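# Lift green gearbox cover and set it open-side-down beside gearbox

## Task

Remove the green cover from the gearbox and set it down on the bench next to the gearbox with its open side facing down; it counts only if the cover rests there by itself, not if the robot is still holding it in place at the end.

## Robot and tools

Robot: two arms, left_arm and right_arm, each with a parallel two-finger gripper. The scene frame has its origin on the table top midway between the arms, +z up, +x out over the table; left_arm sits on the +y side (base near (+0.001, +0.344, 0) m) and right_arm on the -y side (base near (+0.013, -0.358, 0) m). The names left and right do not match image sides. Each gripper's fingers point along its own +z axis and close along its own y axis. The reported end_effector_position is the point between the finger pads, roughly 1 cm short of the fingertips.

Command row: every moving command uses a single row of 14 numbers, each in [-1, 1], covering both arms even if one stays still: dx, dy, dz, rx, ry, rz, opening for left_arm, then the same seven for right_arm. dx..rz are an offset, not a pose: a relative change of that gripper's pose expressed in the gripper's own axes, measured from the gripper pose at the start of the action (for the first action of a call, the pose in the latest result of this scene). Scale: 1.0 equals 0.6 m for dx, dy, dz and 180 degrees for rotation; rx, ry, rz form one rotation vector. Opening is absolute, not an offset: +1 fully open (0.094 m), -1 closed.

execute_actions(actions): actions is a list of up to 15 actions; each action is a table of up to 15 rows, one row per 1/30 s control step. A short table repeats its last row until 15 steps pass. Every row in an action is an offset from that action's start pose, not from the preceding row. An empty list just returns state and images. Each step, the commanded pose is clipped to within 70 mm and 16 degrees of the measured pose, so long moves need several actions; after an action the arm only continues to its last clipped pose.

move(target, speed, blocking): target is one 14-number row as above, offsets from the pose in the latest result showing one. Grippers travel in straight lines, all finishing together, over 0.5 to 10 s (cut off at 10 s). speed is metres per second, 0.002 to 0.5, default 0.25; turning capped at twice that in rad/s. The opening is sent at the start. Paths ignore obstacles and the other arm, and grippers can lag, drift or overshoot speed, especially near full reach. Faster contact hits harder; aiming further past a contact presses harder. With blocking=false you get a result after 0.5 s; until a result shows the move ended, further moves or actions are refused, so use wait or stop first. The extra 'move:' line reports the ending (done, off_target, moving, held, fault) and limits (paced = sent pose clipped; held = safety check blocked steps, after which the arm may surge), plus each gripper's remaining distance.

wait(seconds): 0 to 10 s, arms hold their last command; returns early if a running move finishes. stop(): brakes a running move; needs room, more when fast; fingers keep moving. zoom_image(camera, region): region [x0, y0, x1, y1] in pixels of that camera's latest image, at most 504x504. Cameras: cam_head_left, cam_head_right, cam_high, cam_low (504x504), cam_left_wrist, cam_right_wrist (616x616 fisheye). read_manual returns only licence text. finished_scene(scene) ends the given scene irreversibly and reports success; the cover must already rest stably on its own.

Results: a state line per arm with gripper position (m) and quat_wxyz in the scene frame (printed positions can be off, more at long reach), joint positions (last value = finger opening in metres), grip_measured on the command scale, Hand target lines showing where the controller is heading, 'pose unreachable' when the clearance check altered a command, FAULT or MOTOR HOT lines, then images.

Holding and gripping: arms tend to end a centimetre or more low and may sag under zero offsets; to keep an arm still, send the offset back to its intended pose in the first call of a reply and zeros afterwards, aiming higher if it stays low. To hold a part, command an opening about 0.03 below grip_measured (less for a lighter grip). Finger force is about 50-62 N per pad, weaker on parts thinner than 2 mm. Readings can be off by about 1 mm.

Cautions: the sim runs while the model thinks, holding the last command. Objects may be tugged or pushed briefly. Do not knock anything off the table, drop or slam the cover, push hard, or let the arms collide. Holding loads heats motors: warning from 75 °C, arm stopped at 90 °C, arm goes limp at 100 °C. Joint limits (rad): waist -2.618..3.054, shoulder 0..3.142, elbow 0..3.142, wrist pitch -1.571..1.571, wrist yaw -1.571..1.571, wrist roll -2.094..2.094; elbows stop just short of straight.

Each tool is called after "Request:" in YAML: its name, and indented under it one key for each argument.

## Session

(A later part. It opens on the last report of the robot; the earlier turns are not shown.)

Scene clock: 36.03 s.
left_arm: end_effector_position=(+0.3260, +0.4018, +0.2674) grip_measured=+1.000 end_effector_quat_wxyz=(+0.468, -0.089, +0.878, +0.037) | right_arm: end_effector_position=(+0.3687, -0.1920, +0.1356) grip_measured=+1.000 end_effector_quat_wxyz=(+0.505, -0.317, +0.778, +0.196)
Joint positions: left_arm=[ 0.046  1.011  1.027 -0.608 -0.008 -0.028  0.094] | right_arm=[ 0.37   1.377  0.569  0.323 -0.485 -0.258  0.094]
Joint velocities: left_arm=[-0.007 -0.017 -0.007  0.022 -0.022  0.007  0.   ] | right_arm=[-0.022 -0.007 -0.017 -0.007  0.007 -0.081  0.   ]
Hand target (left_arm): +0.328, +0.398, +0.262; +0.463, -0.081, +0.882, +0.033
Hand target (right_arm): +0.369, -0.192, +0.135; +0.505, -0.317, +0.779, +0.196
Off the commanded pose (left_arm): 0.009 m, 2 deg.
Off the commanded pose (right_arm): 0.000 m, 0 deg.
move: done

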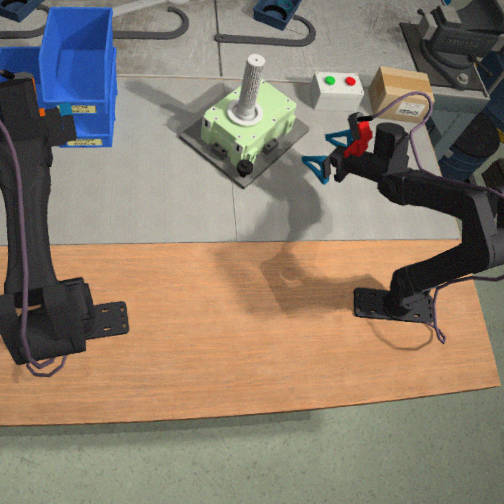

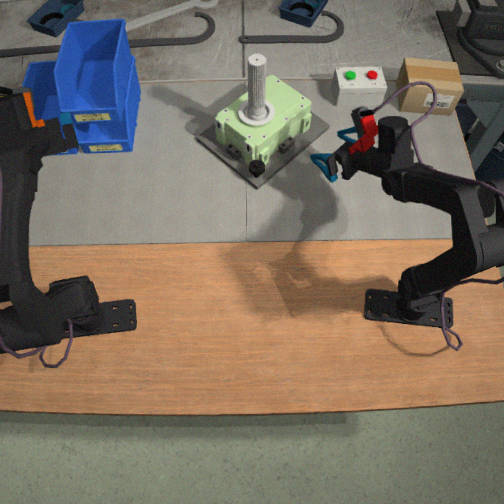

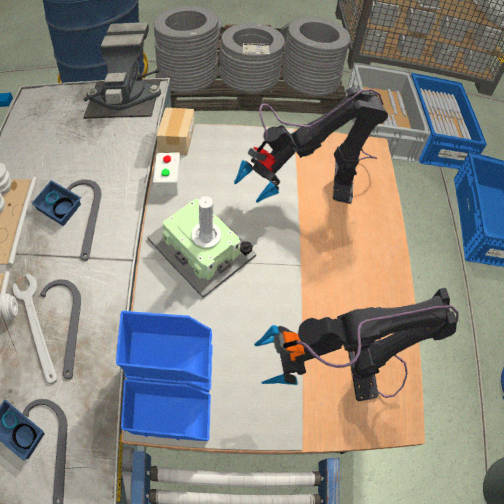

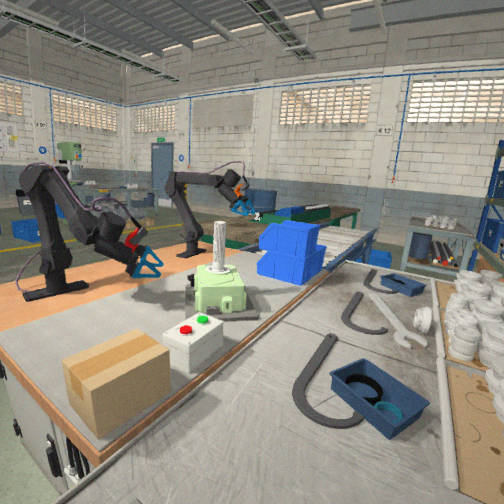

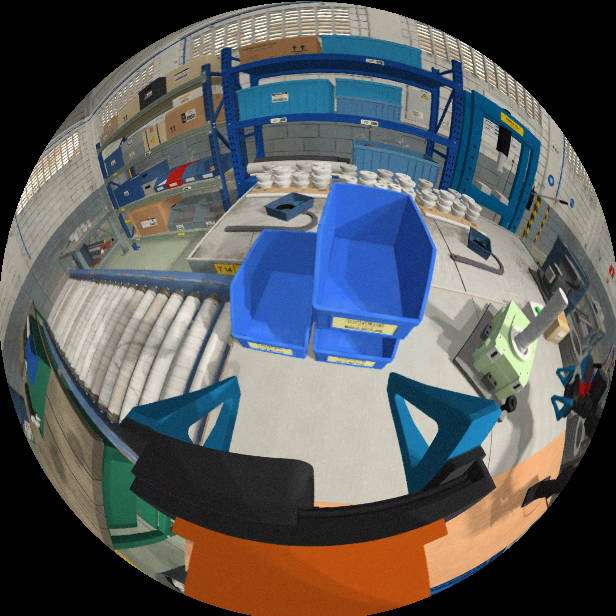

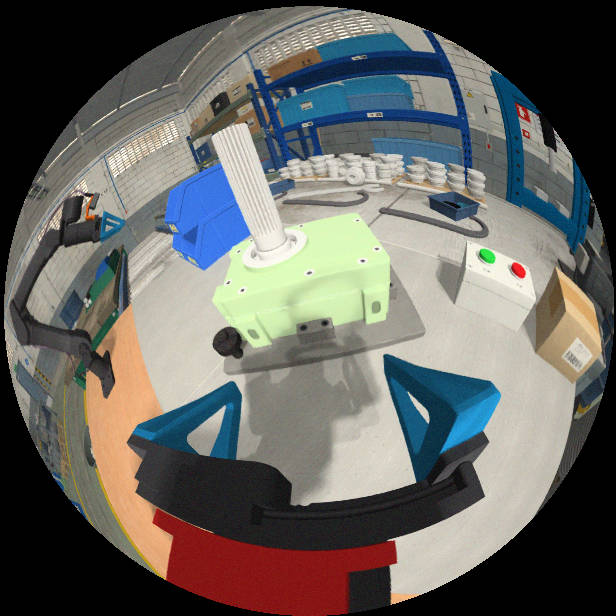

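Request:
move:
  target: [0.2218,-0.4354,0.0647,0.2684,-0.0430,0.1580,1, 0,0,0,0,0,0,1]
  speed: 0.25

Scene clock: 39.37 s.
left_arm: end_effector_position=(+0.3360, +0.1378, +0.1495) grip_measured=+1.000 end_effector_quat_wxyz=(+0.506, +0.311, +0.777, -0.206) | right_arm: end_effector_position=(+0.3687, -0.1920, +0.1356) grip_measured=+1.000 end_effector_quat_wxyz=(+0.505, -0.317, +0.778, +0.196)
Joint positions: left_arm=[-0.531  1.311  0.564  0.308  0.329  0.145  0.094] | right_arm=[ 0.37   1.377  0.569  0.323 -0.485 -0.258  0.094]
Joint velocities: left_arm=[ 0.002 -0.007 -0.007 -0.037  0.007 -0.066  0.   ] | right_arm=[-0.012 -0.002  0.007  0.007  0.022 -0.022  0.   ]
Hand target (left_arm): +0.331, +0.134, +0.141; +0.496, +0.320, +0.779, -0.211
Hand target (right_arm): +0.369, -0.192, +0.136; +0.505, -0.317, +0.778, +0.196
Off the commanded pose (left_arm): 0.010 m, 2 deg.
Off the commanded pose (right_arm): 0.000 m, 0 deg.
move: done

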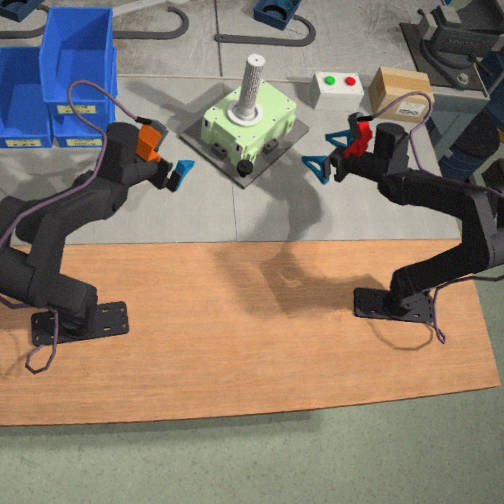

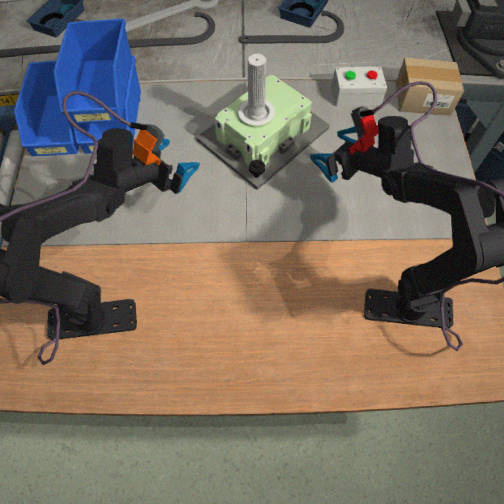

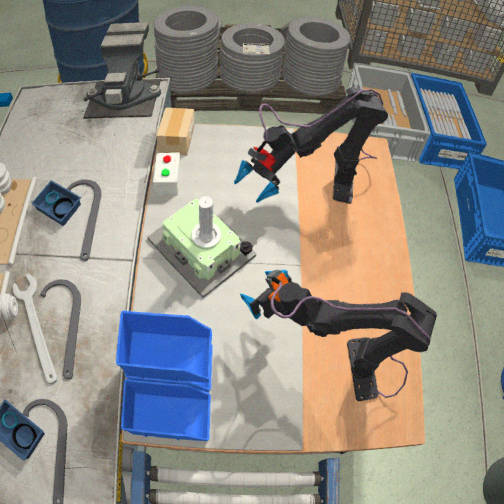

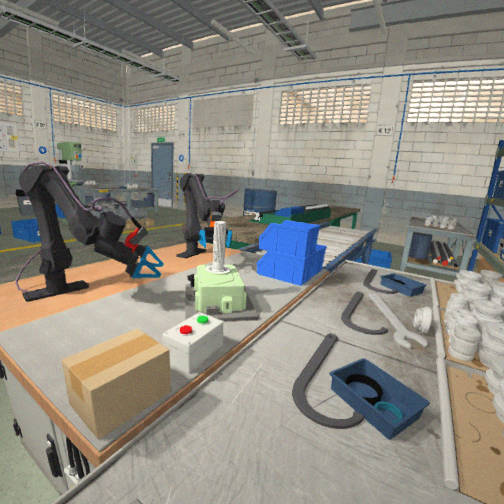

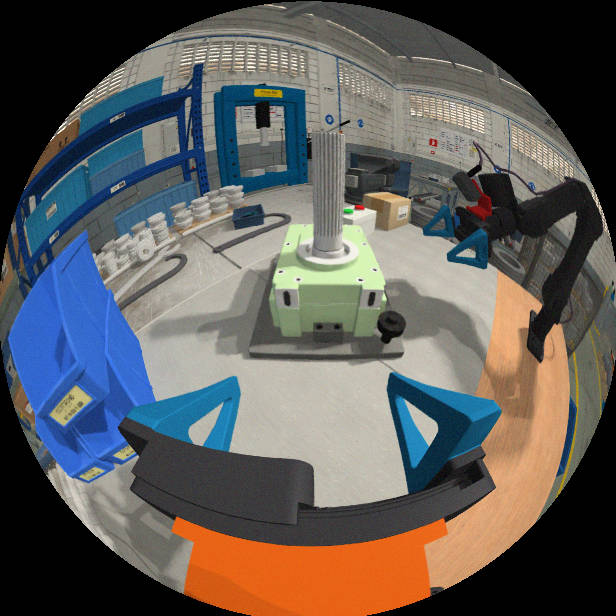

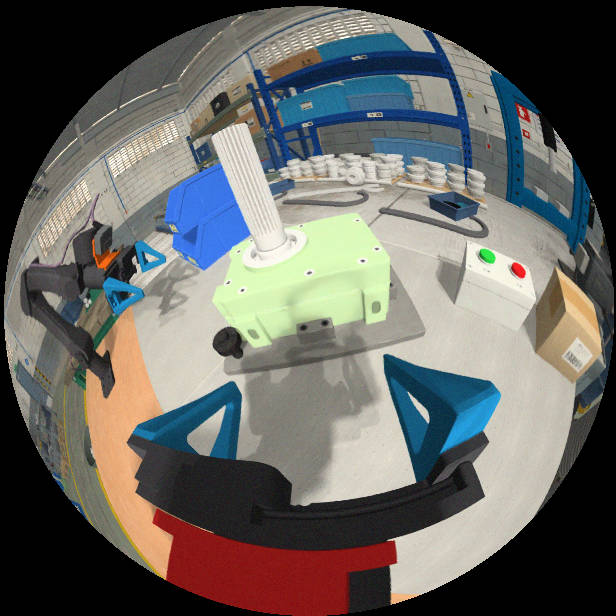

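Request:
zoom_image:
  camera: "cam_left_wrist"
  region: [240, 210, 420, 370]

Request:
zoom_image:
  camera: "cam_left_wrist"
  region: [260, 260, 400, 350]

Region (240, 210, 420, 370) of cam_left_wrist's 616x616 image, scaled by 2.800, with more detail than that image has.

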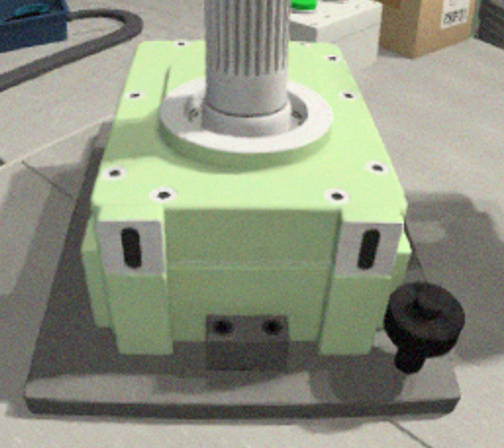

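Region (260, 260, 400, 350) of cam_left_wrist's 616x616 image, scaled by 3.600, with more detail than that image has; it fills the top 324 rows of this view, and the rest is white.

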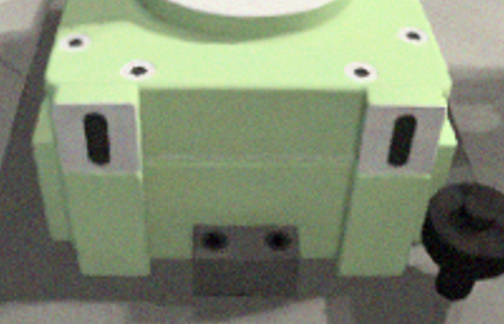

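Request:
move:
  target: [0,0,0,0,0,0,1, -0.0922,0.0356,0.1644,-0.0031,0.0034,0.0039,1]
  speed: 0.15

Scene clock: 46.87 s.
left_arm: end_effector_position=(+0.3360, +0.1376, +0.1499) grip_measured=+1.000 end_effector_quat_wxyz=(+0.507, +0.311, +0.777, -0.206) | right_arm: end_effector_position=(+0.4330, -0.1029, +0.1447) grip_measured=+1.000 end_effector_quat_wxyz=(+0.502, -0.315, +0.780, +0.202)
Joint positions: left_arm=[-0.531  1.311  0.564  0.31   0.329  0.145  0.094] | right_arm=[ 0.585  1.709  0.923  0.337 -0.301 -0.143  0.094]
Joint velocities: left_arm=[-0.012  0.007 -0.002 -0.066 -0.066  0.037  0.   ] | right_arm=[ 0.017 -0.007 -0.002 -0.095 -0.007 -0.022  0.   ]
Hand target (left_arm): +0.336, +0.138, +0.150; +0.506, +0.311, +0.777, -0.206
Hand target (right_arm): +0.435, -0.098, +0.145; +0.499, -0.315, +0.782, +0.203
Off the commanded pose (left_arm): 0.000 m, 0 deg.
Off the commanded pose (right_arm): 0.005 m, 0 deg.
move: done

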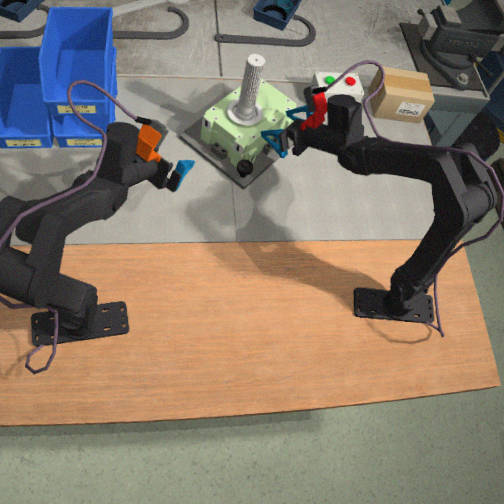

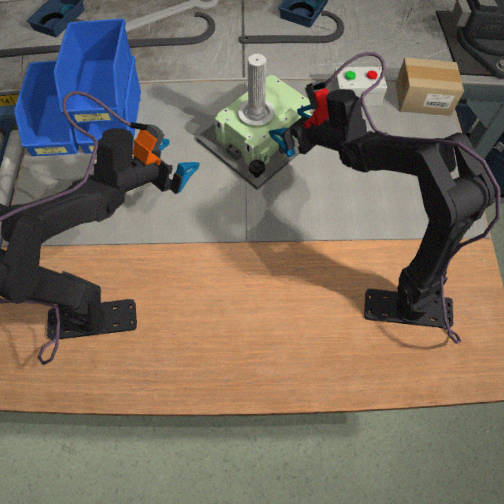

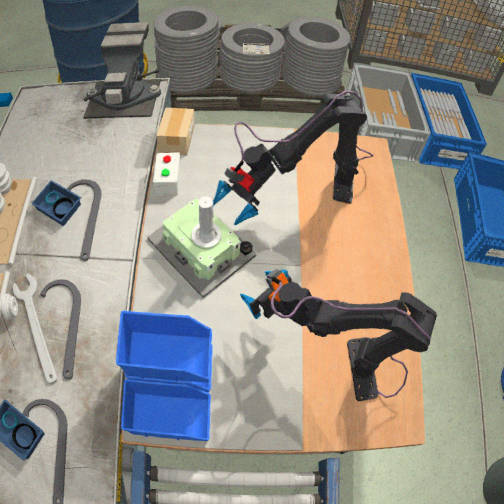

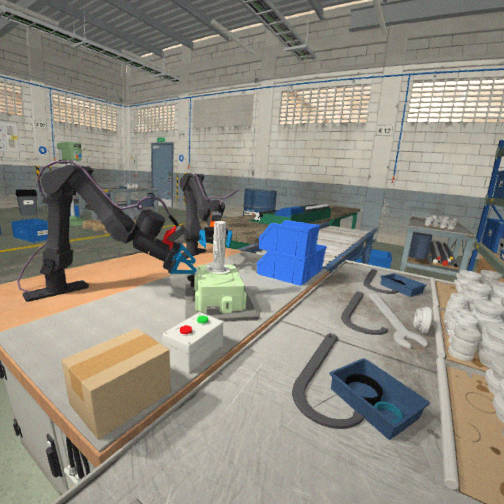

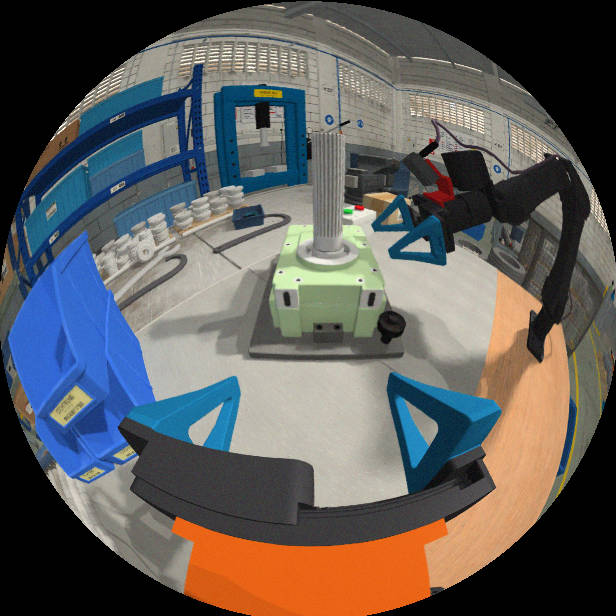

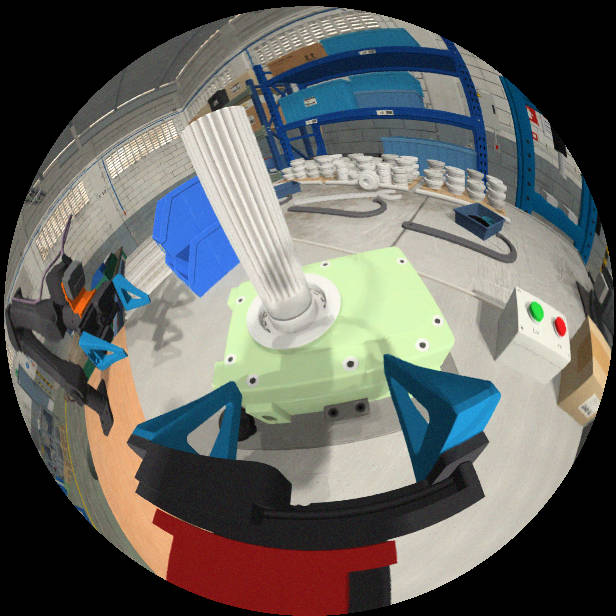

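Request:
zoom_image:
  camera: "cam_right_wrist"
  region: [200, 240, 470, 440]

Request:
zoom_image:
  camera: "cam_left_wrist"
  region: [250, 180, 470, 350]

Request:
zoom_image:
  camera: "cam_high"
  region: [150, 160, 290, 300]

Region (200, 240, 470, 440) of cam_right_wrist's 616x616 image, scaled by 1.867, with more detail than that image has; it fills the top 373 rows of this view, and the rest is white.

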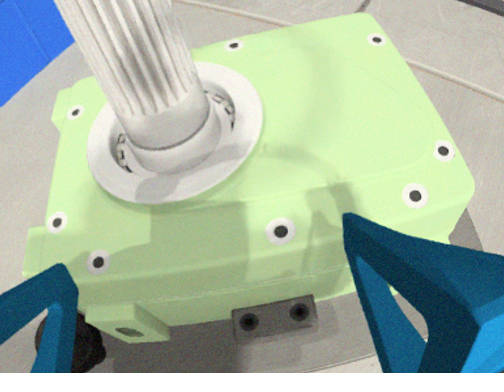

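Region (250, 180, 470, 350) of cam_left_wrist's 616x616 image, scaled by 2.291, with more detail than that image has; it fills the top 389 rows of this view, and the rest is white.

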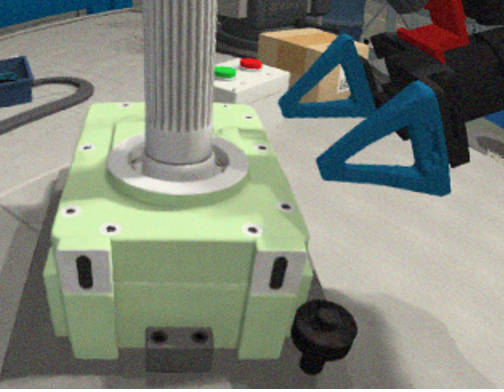

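Region (150, 160, 290, 300) of cam_high's 504x504 image, scaled by 3.600, with more detail than that image has.

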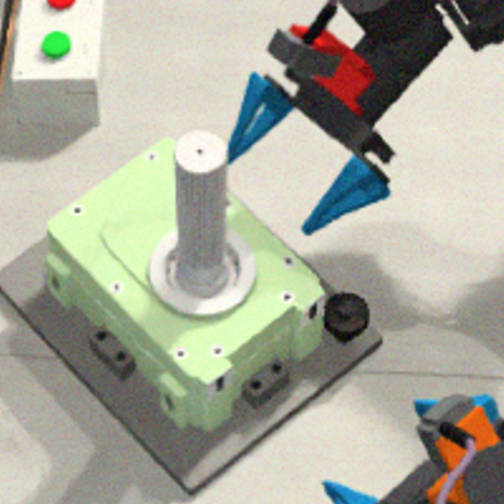

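Request:
move:
  target: [0,0,0,0,0,0,1, -0.0220,0.0049,0.1275,0,0,0,1]
  speed: 0.08

Scene clock: 52.33 s.
left_arm: end_effector_position=(+0.3360, +0.1376, +0.1499) grip_measured=+1.000 end_effector_quat_wxyz=(+0.507, +0.311, +0.777, -0.206) | right_arm: end_effector_position=(+0.4602, -0.0778, +0.1304) grip_measured=+1.000 end_effector_quat_wxyz=(+0.469, -0.293, +0.812, +0.188)
Joint positions: left_arm=[-0.531  1.311  0.564  0.31   0.329  0.145  0.094] | right_arm=[ 0.636  1.849  1.115  0.211 -0.211 -0.085  0.094]
Joint velocities: left_arm=[-0.007 -0.012 -0.012  0.007  0.007  0.022  0.   ] | right_arm=[ 0.007  0.002  0.007  0.007  0.081 -0.066  0.   ]
Hand target (left_arm): +0.336, +0.138, +0.150; +0.507, +0.311, +0.777, -0.206
Hand target (right_arm): +0.478, -0.052, +0.125; +0.499, -0.315, +0.782, +0.201
Off the commanded pose (left_arm): 0.000 m, 0 deg.
Off the commanded pose (right_arm): 0.039 m, 6 deg.
move: off_target (right_arm)

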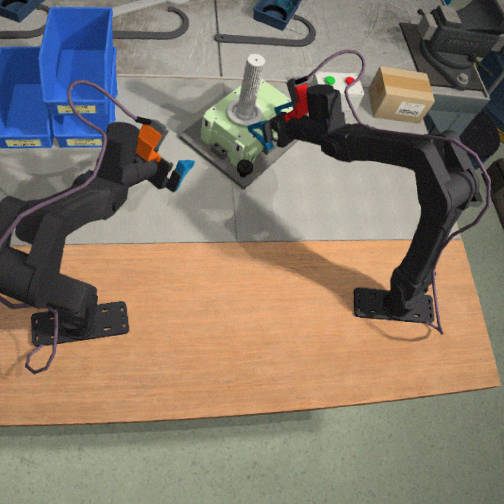

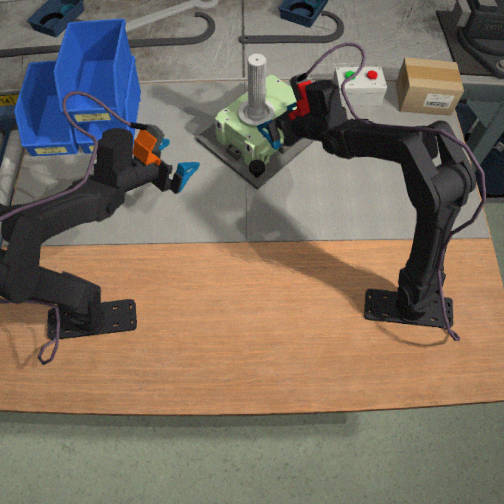

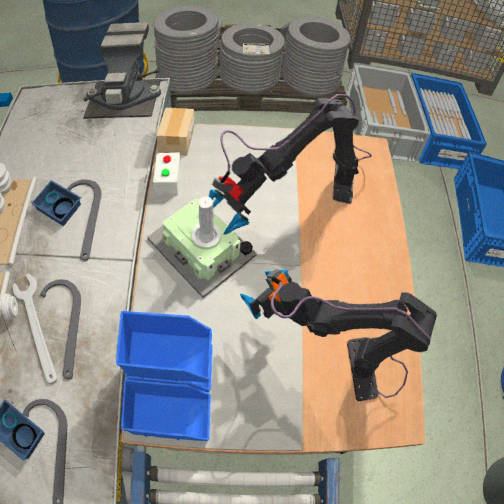

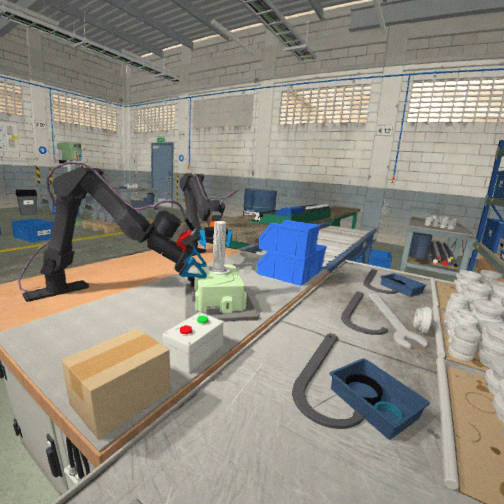

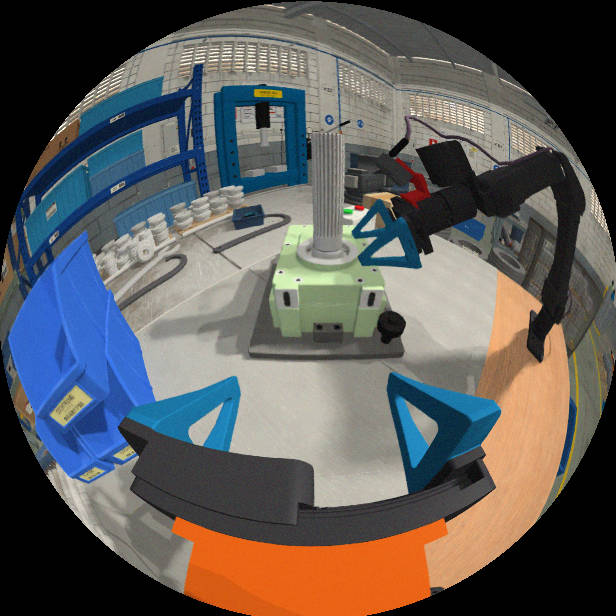

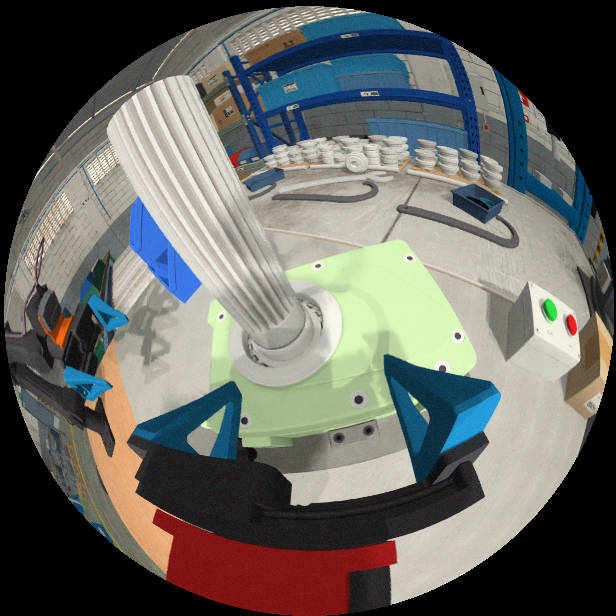

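Request:
execute_actions:
  actions: []

Scene clock: 53.93 s.
left_arm: end_effector_position=(+0.3360, +0.1376, +0.1499) grip_measured=+1.000 end_effector_quat_wxyz=(+0.507, +0.311, +0.777, -0.206) | right_arm: end_effector_position=(+0.4603, -0.0778, +0.1301) grip_measured=+1.000 end_effector_quat_wxyz=(+0.468, -0.293, +0.812, +0.188)
Joint positions: left_arm=[-0.531  1.311  0.564  0.31   0.329  0.145  0.094] | right_arm=[ 0.637  1.85   1.116  0.208 -0.209 -0.085  0.094]
Joint velocities: left_arm=[-0.012  0.002 -0.002  0.022  0.007  0.125  0.   ] | right_arm=[-0.032 -0.002 -0.007 -0.007 -0.051  0.007  0.   ]
Hand target (left_arm): +0.336, +0.138, +0.150; +0.507, +0.311, +0.777, -0.206
Hand target (right_arm): +0.478, -0.052, +0.125; +0.499, -0.315, +0.782, +0.201
Off the commanded pose (left_arm): 0.000 m, 0 deg.
Off the commanded pose (right_arm): 0.039 m, 6 deg.

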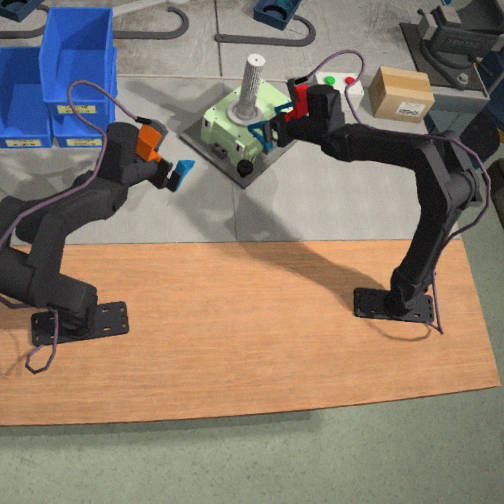

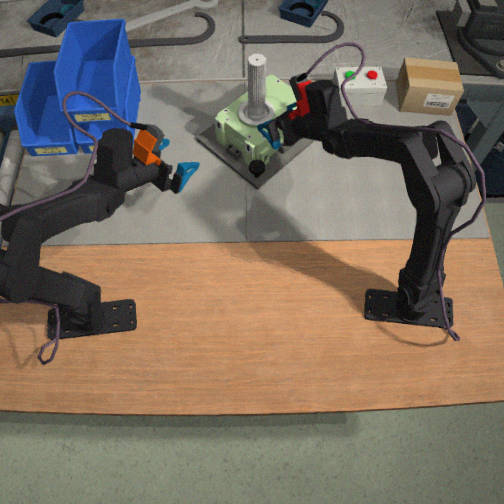

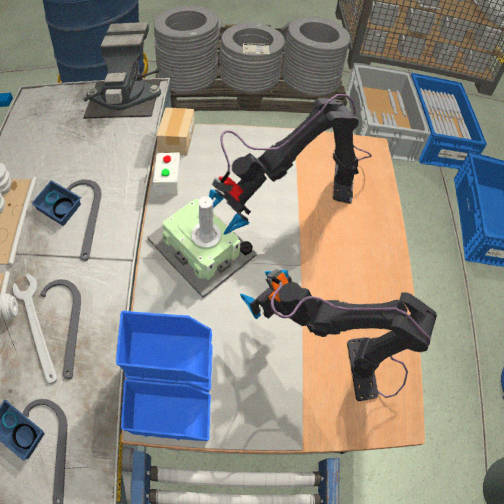

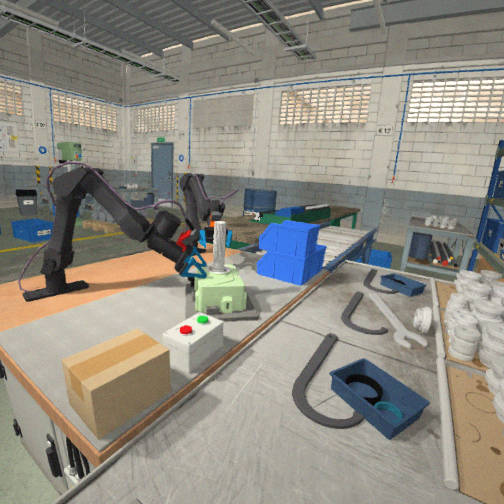

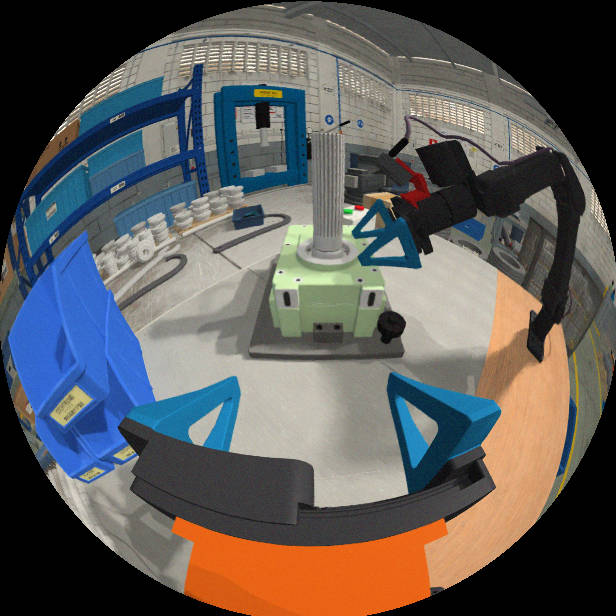

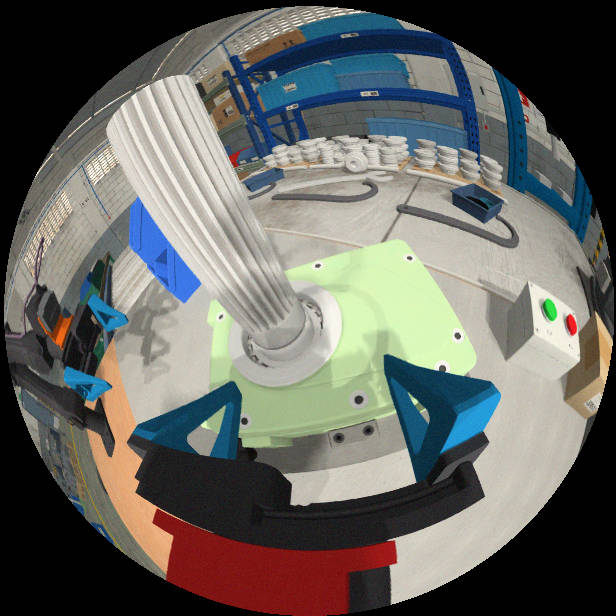

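Request:
zoom_image:
  camera: "cam_head_left"
  region: [170, 40, 370, 200]

Request:
zoom_image:
  camera: "cam_left_wrist"
  region: [230, 100, 470, 370]

Request:
zoom_image:
  camera: "cam_high"
  region: [130, 150, 310, 310]

Request:
zoom_image:
  camera: "cam_low"
  region: [140, 190, 300, 330]

Region (170, 40, 370, 200) of cam_head_left's 504x504 image, scaled by 2.520, with more detail than that image has; it fills the top 403 rows of this view, and the rest is white.

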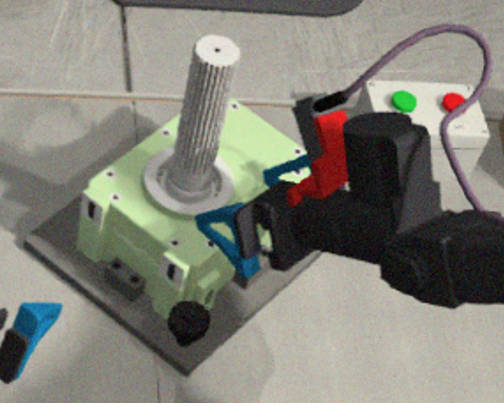

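Region (230, 100, 470, 370) of cam_left_wrist's 616x616 image, scaled by 1.867, with more detail than that image has.

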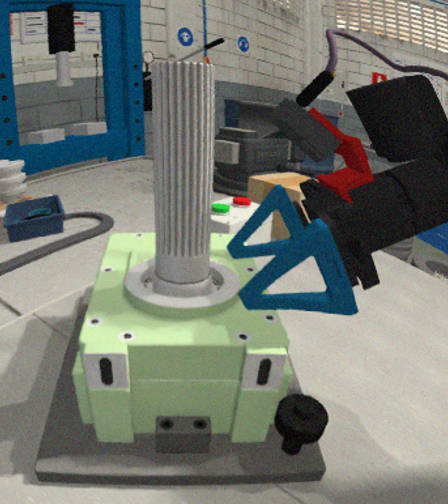

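Region (130, 150, 310, 310) of cam_high's 504x504 image, scaled by 2.800, with more detail than that image has.

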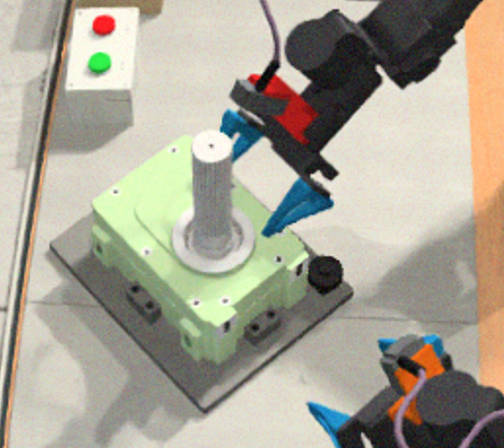

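Region (140, 190, 300, 330) of cam_low's 504x504 image, scaled by 3.150, with more detail than that image has; it fills the top 441 rows of this view, and the rest is white.

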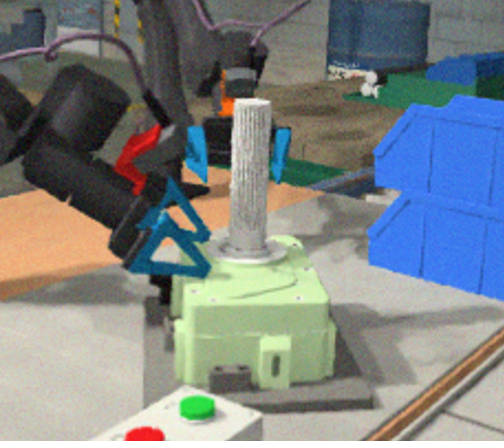

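Request:
zoom_image:
  camera: "cam_left_wrist"
  region: [260, 250, 410, 360]

Request:
zoom_image:
  camera: "cam_right_wrist"
  region: [180, 220, 500, 480]

Region (260, 250, 410, 360) of cam_left_wrist's 616x616 image, scaled by 3.360, with more detail than that image has; it fills the top 370 rows of this view, and the rest is white.

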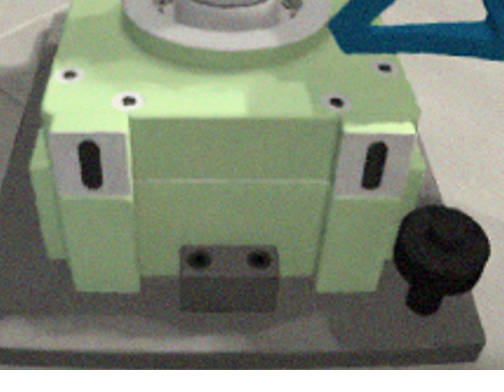

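Region (180, 220, 500, 480) of cam_right_wrist's 616x616 image, scaled by 1.575, with more detail than that image has; it fills the top 410 rows of this view, and the rest is white.

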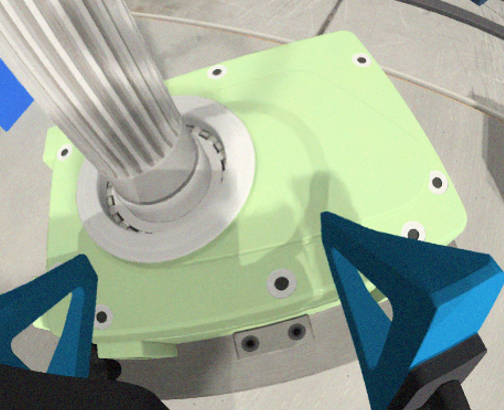

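Request:
zoom_image:
  camera: "cam_low"
  region: [185, 255, 265, 325]

Request:
zoom_image:
  camera: "cam_high"
  region: [150, 190, 260, 300]

Region (185, 255, 265, 325) of cam_low's 504x504 image, scaled by 6.300, with more detail than that image has; it fills the top 441 rows of this view, and the rest is white.

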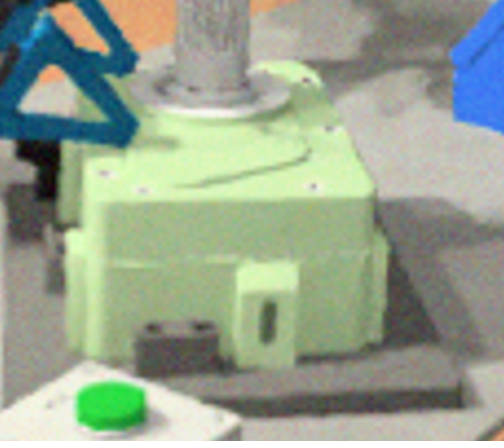

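Region (150, 190, 260, 300) of cam_high's 504x504 image, scaled by 4.582, with more detail than that image has.

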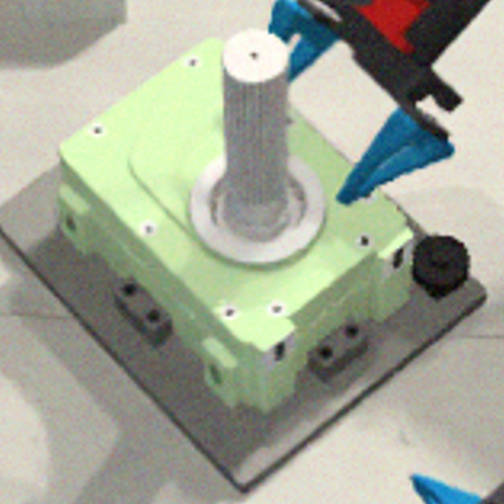

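Request:
zoom_image:
  camera: "cam_left_wrist"
  region: [268, 278, 308, 318]

Request:
zoom_image:
  camera: "cam_left_wrist"
  region: [350, 278, 390, 318]

Request:
zoom_image:
  camera: "cam_head_left"
  region: [195, 105, 275, 185]

Region (268, 278, 308, 318) of cam_left_wrist's 616x616 image, scaled by 12.600, with more detail than that image has.

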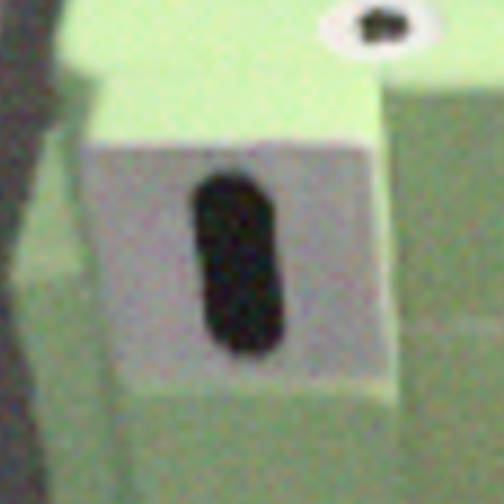

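Region (350, 278, 390, 318) of cam_left_wrist's 616x616 image, scaled by 12.600, with more detail than that image has.

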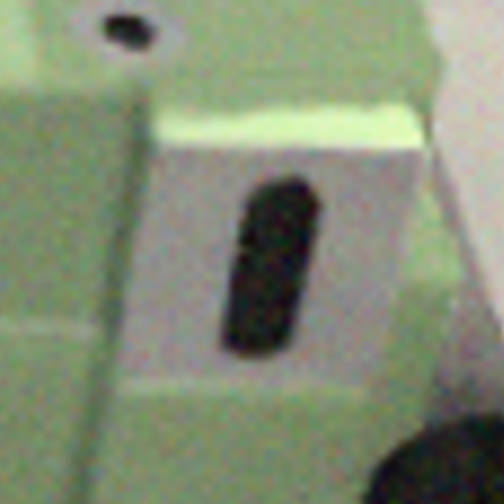

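Region (195, 105, 275, 185) of cam_head_left's 504x504 image, scaled by 6.300, with more detail than that image has.

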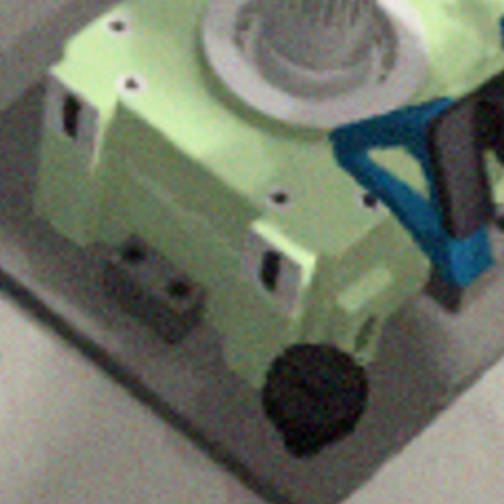

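Request:
move:
  target: [0.0357,-0.0168,0.2092,0.0111,-0.0647,0.0051,1, 0.0263,-0.0117,-0.1493,0,0,0,1]
  speed: 0.15

Scene clock: 67.27 s.
left_arm: end_effector_position=(+0.4014, +0.0621, +0.0799) grip_measured=+1.000 end_effector_quat_wxyz=(+0.578, +0.304, +0.716, -0.246) | right_arm: end_effector_position=(+0.4044, -0.1345, +0.1608) grip_measured=+1.000 end_effector_quat_wxyz=(+0.470, -0.292, +0.811, +0.189)
Joint positions: left_arm=[-0.637  2.019  0.69   1.107  0.282  0.062  0.094] | right_arm=[ 0.557  1.524  0.879  0.114 -0.279 -0.124  0.094]
Joint velocities: left_arm=[-0.007 -0.002  0.007 -0.007 -0.007 -0.066  0.   ] | right_arm=[ 0.007 -0.027  0.002 -0.037 -0.066 -0.007  0.   ]
Hand target (left_arm): +0.403, +0.056, +0.079; +0.579, +0.303, +0.715, -0.248
Hand target (right_arm): +0.401, -0.140, +0.160; +0.468, -0.293, +0.812, +0.187
Off the commanded pose (left_arm): 0.007 m, 0 deg.
Off the commanded pose (right_arm): 0.007 m, 0 deg.
move: done

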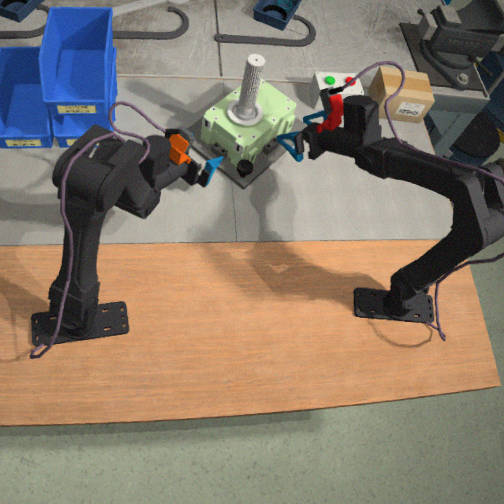

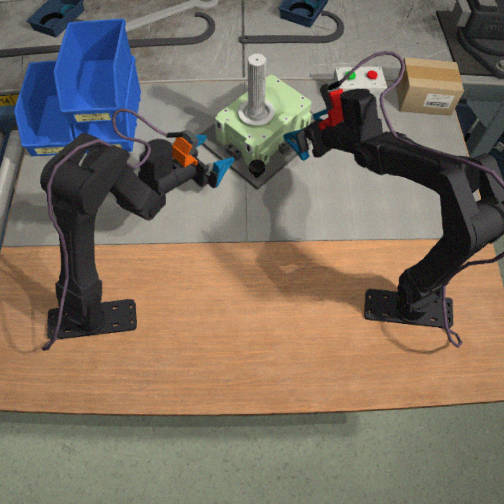

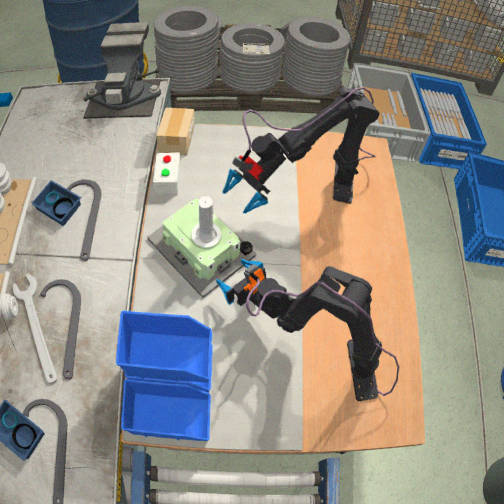

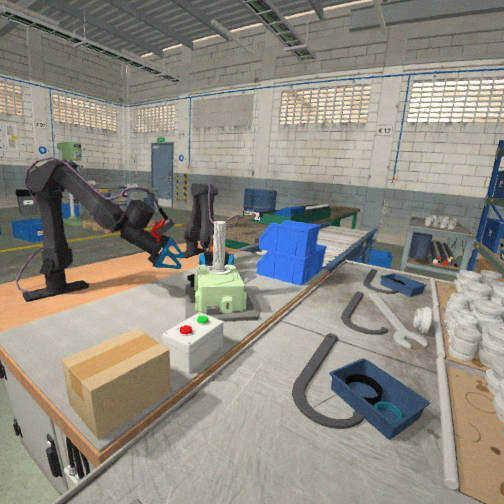

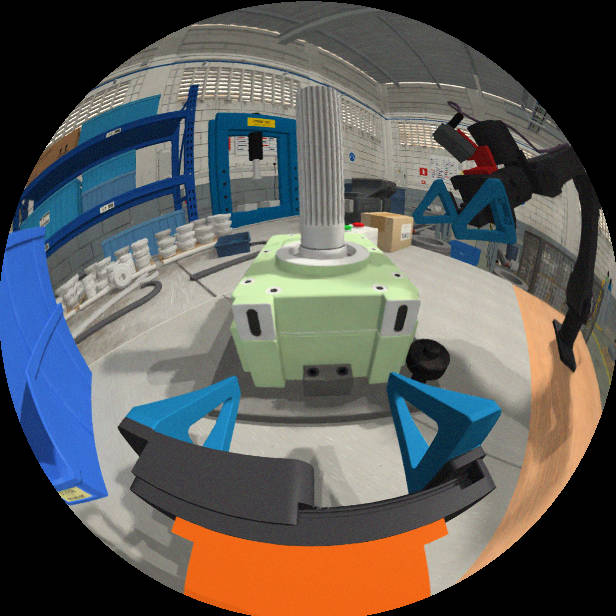

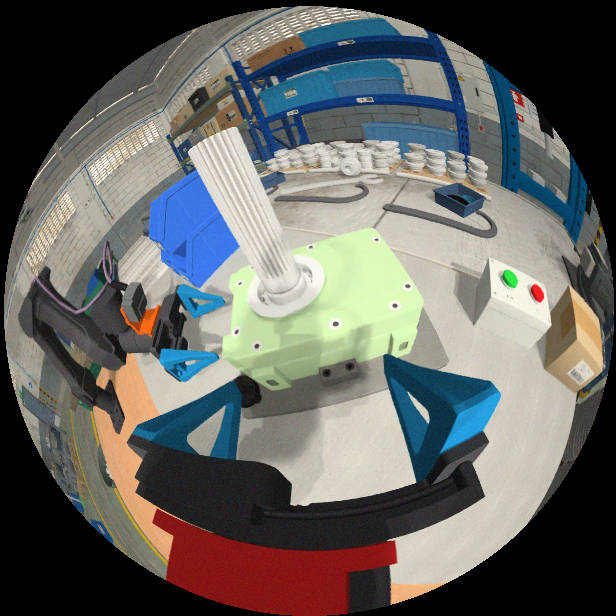

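Request:
zoom_image:
  camera: "cam_left_wrist"
  region: [200, 260, 460, 440]

Request:
zoom_image:
  camera: "cam_right_wrist"
  region: [100, 240, 340, 420]

Region (200, 260, 460, 440) of cam_left_wrist's 616x616 image, scaled by 1.938, with more detail than that image has; it fills the top 349 rows of this view, and the rest is white.

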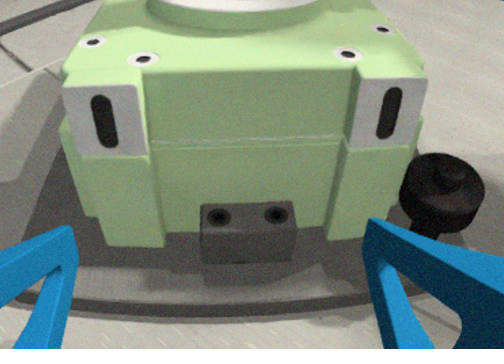

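Region (100, 240, 340, 420) of cam_right_wrist's 616x616 image, scaled by 2.100, with more detail than that image has; it fills the top 378 rows of this view, and the rest is white.

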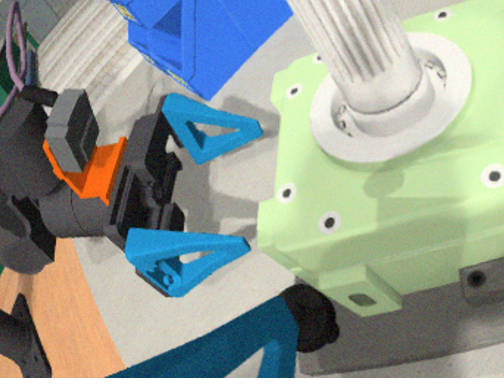

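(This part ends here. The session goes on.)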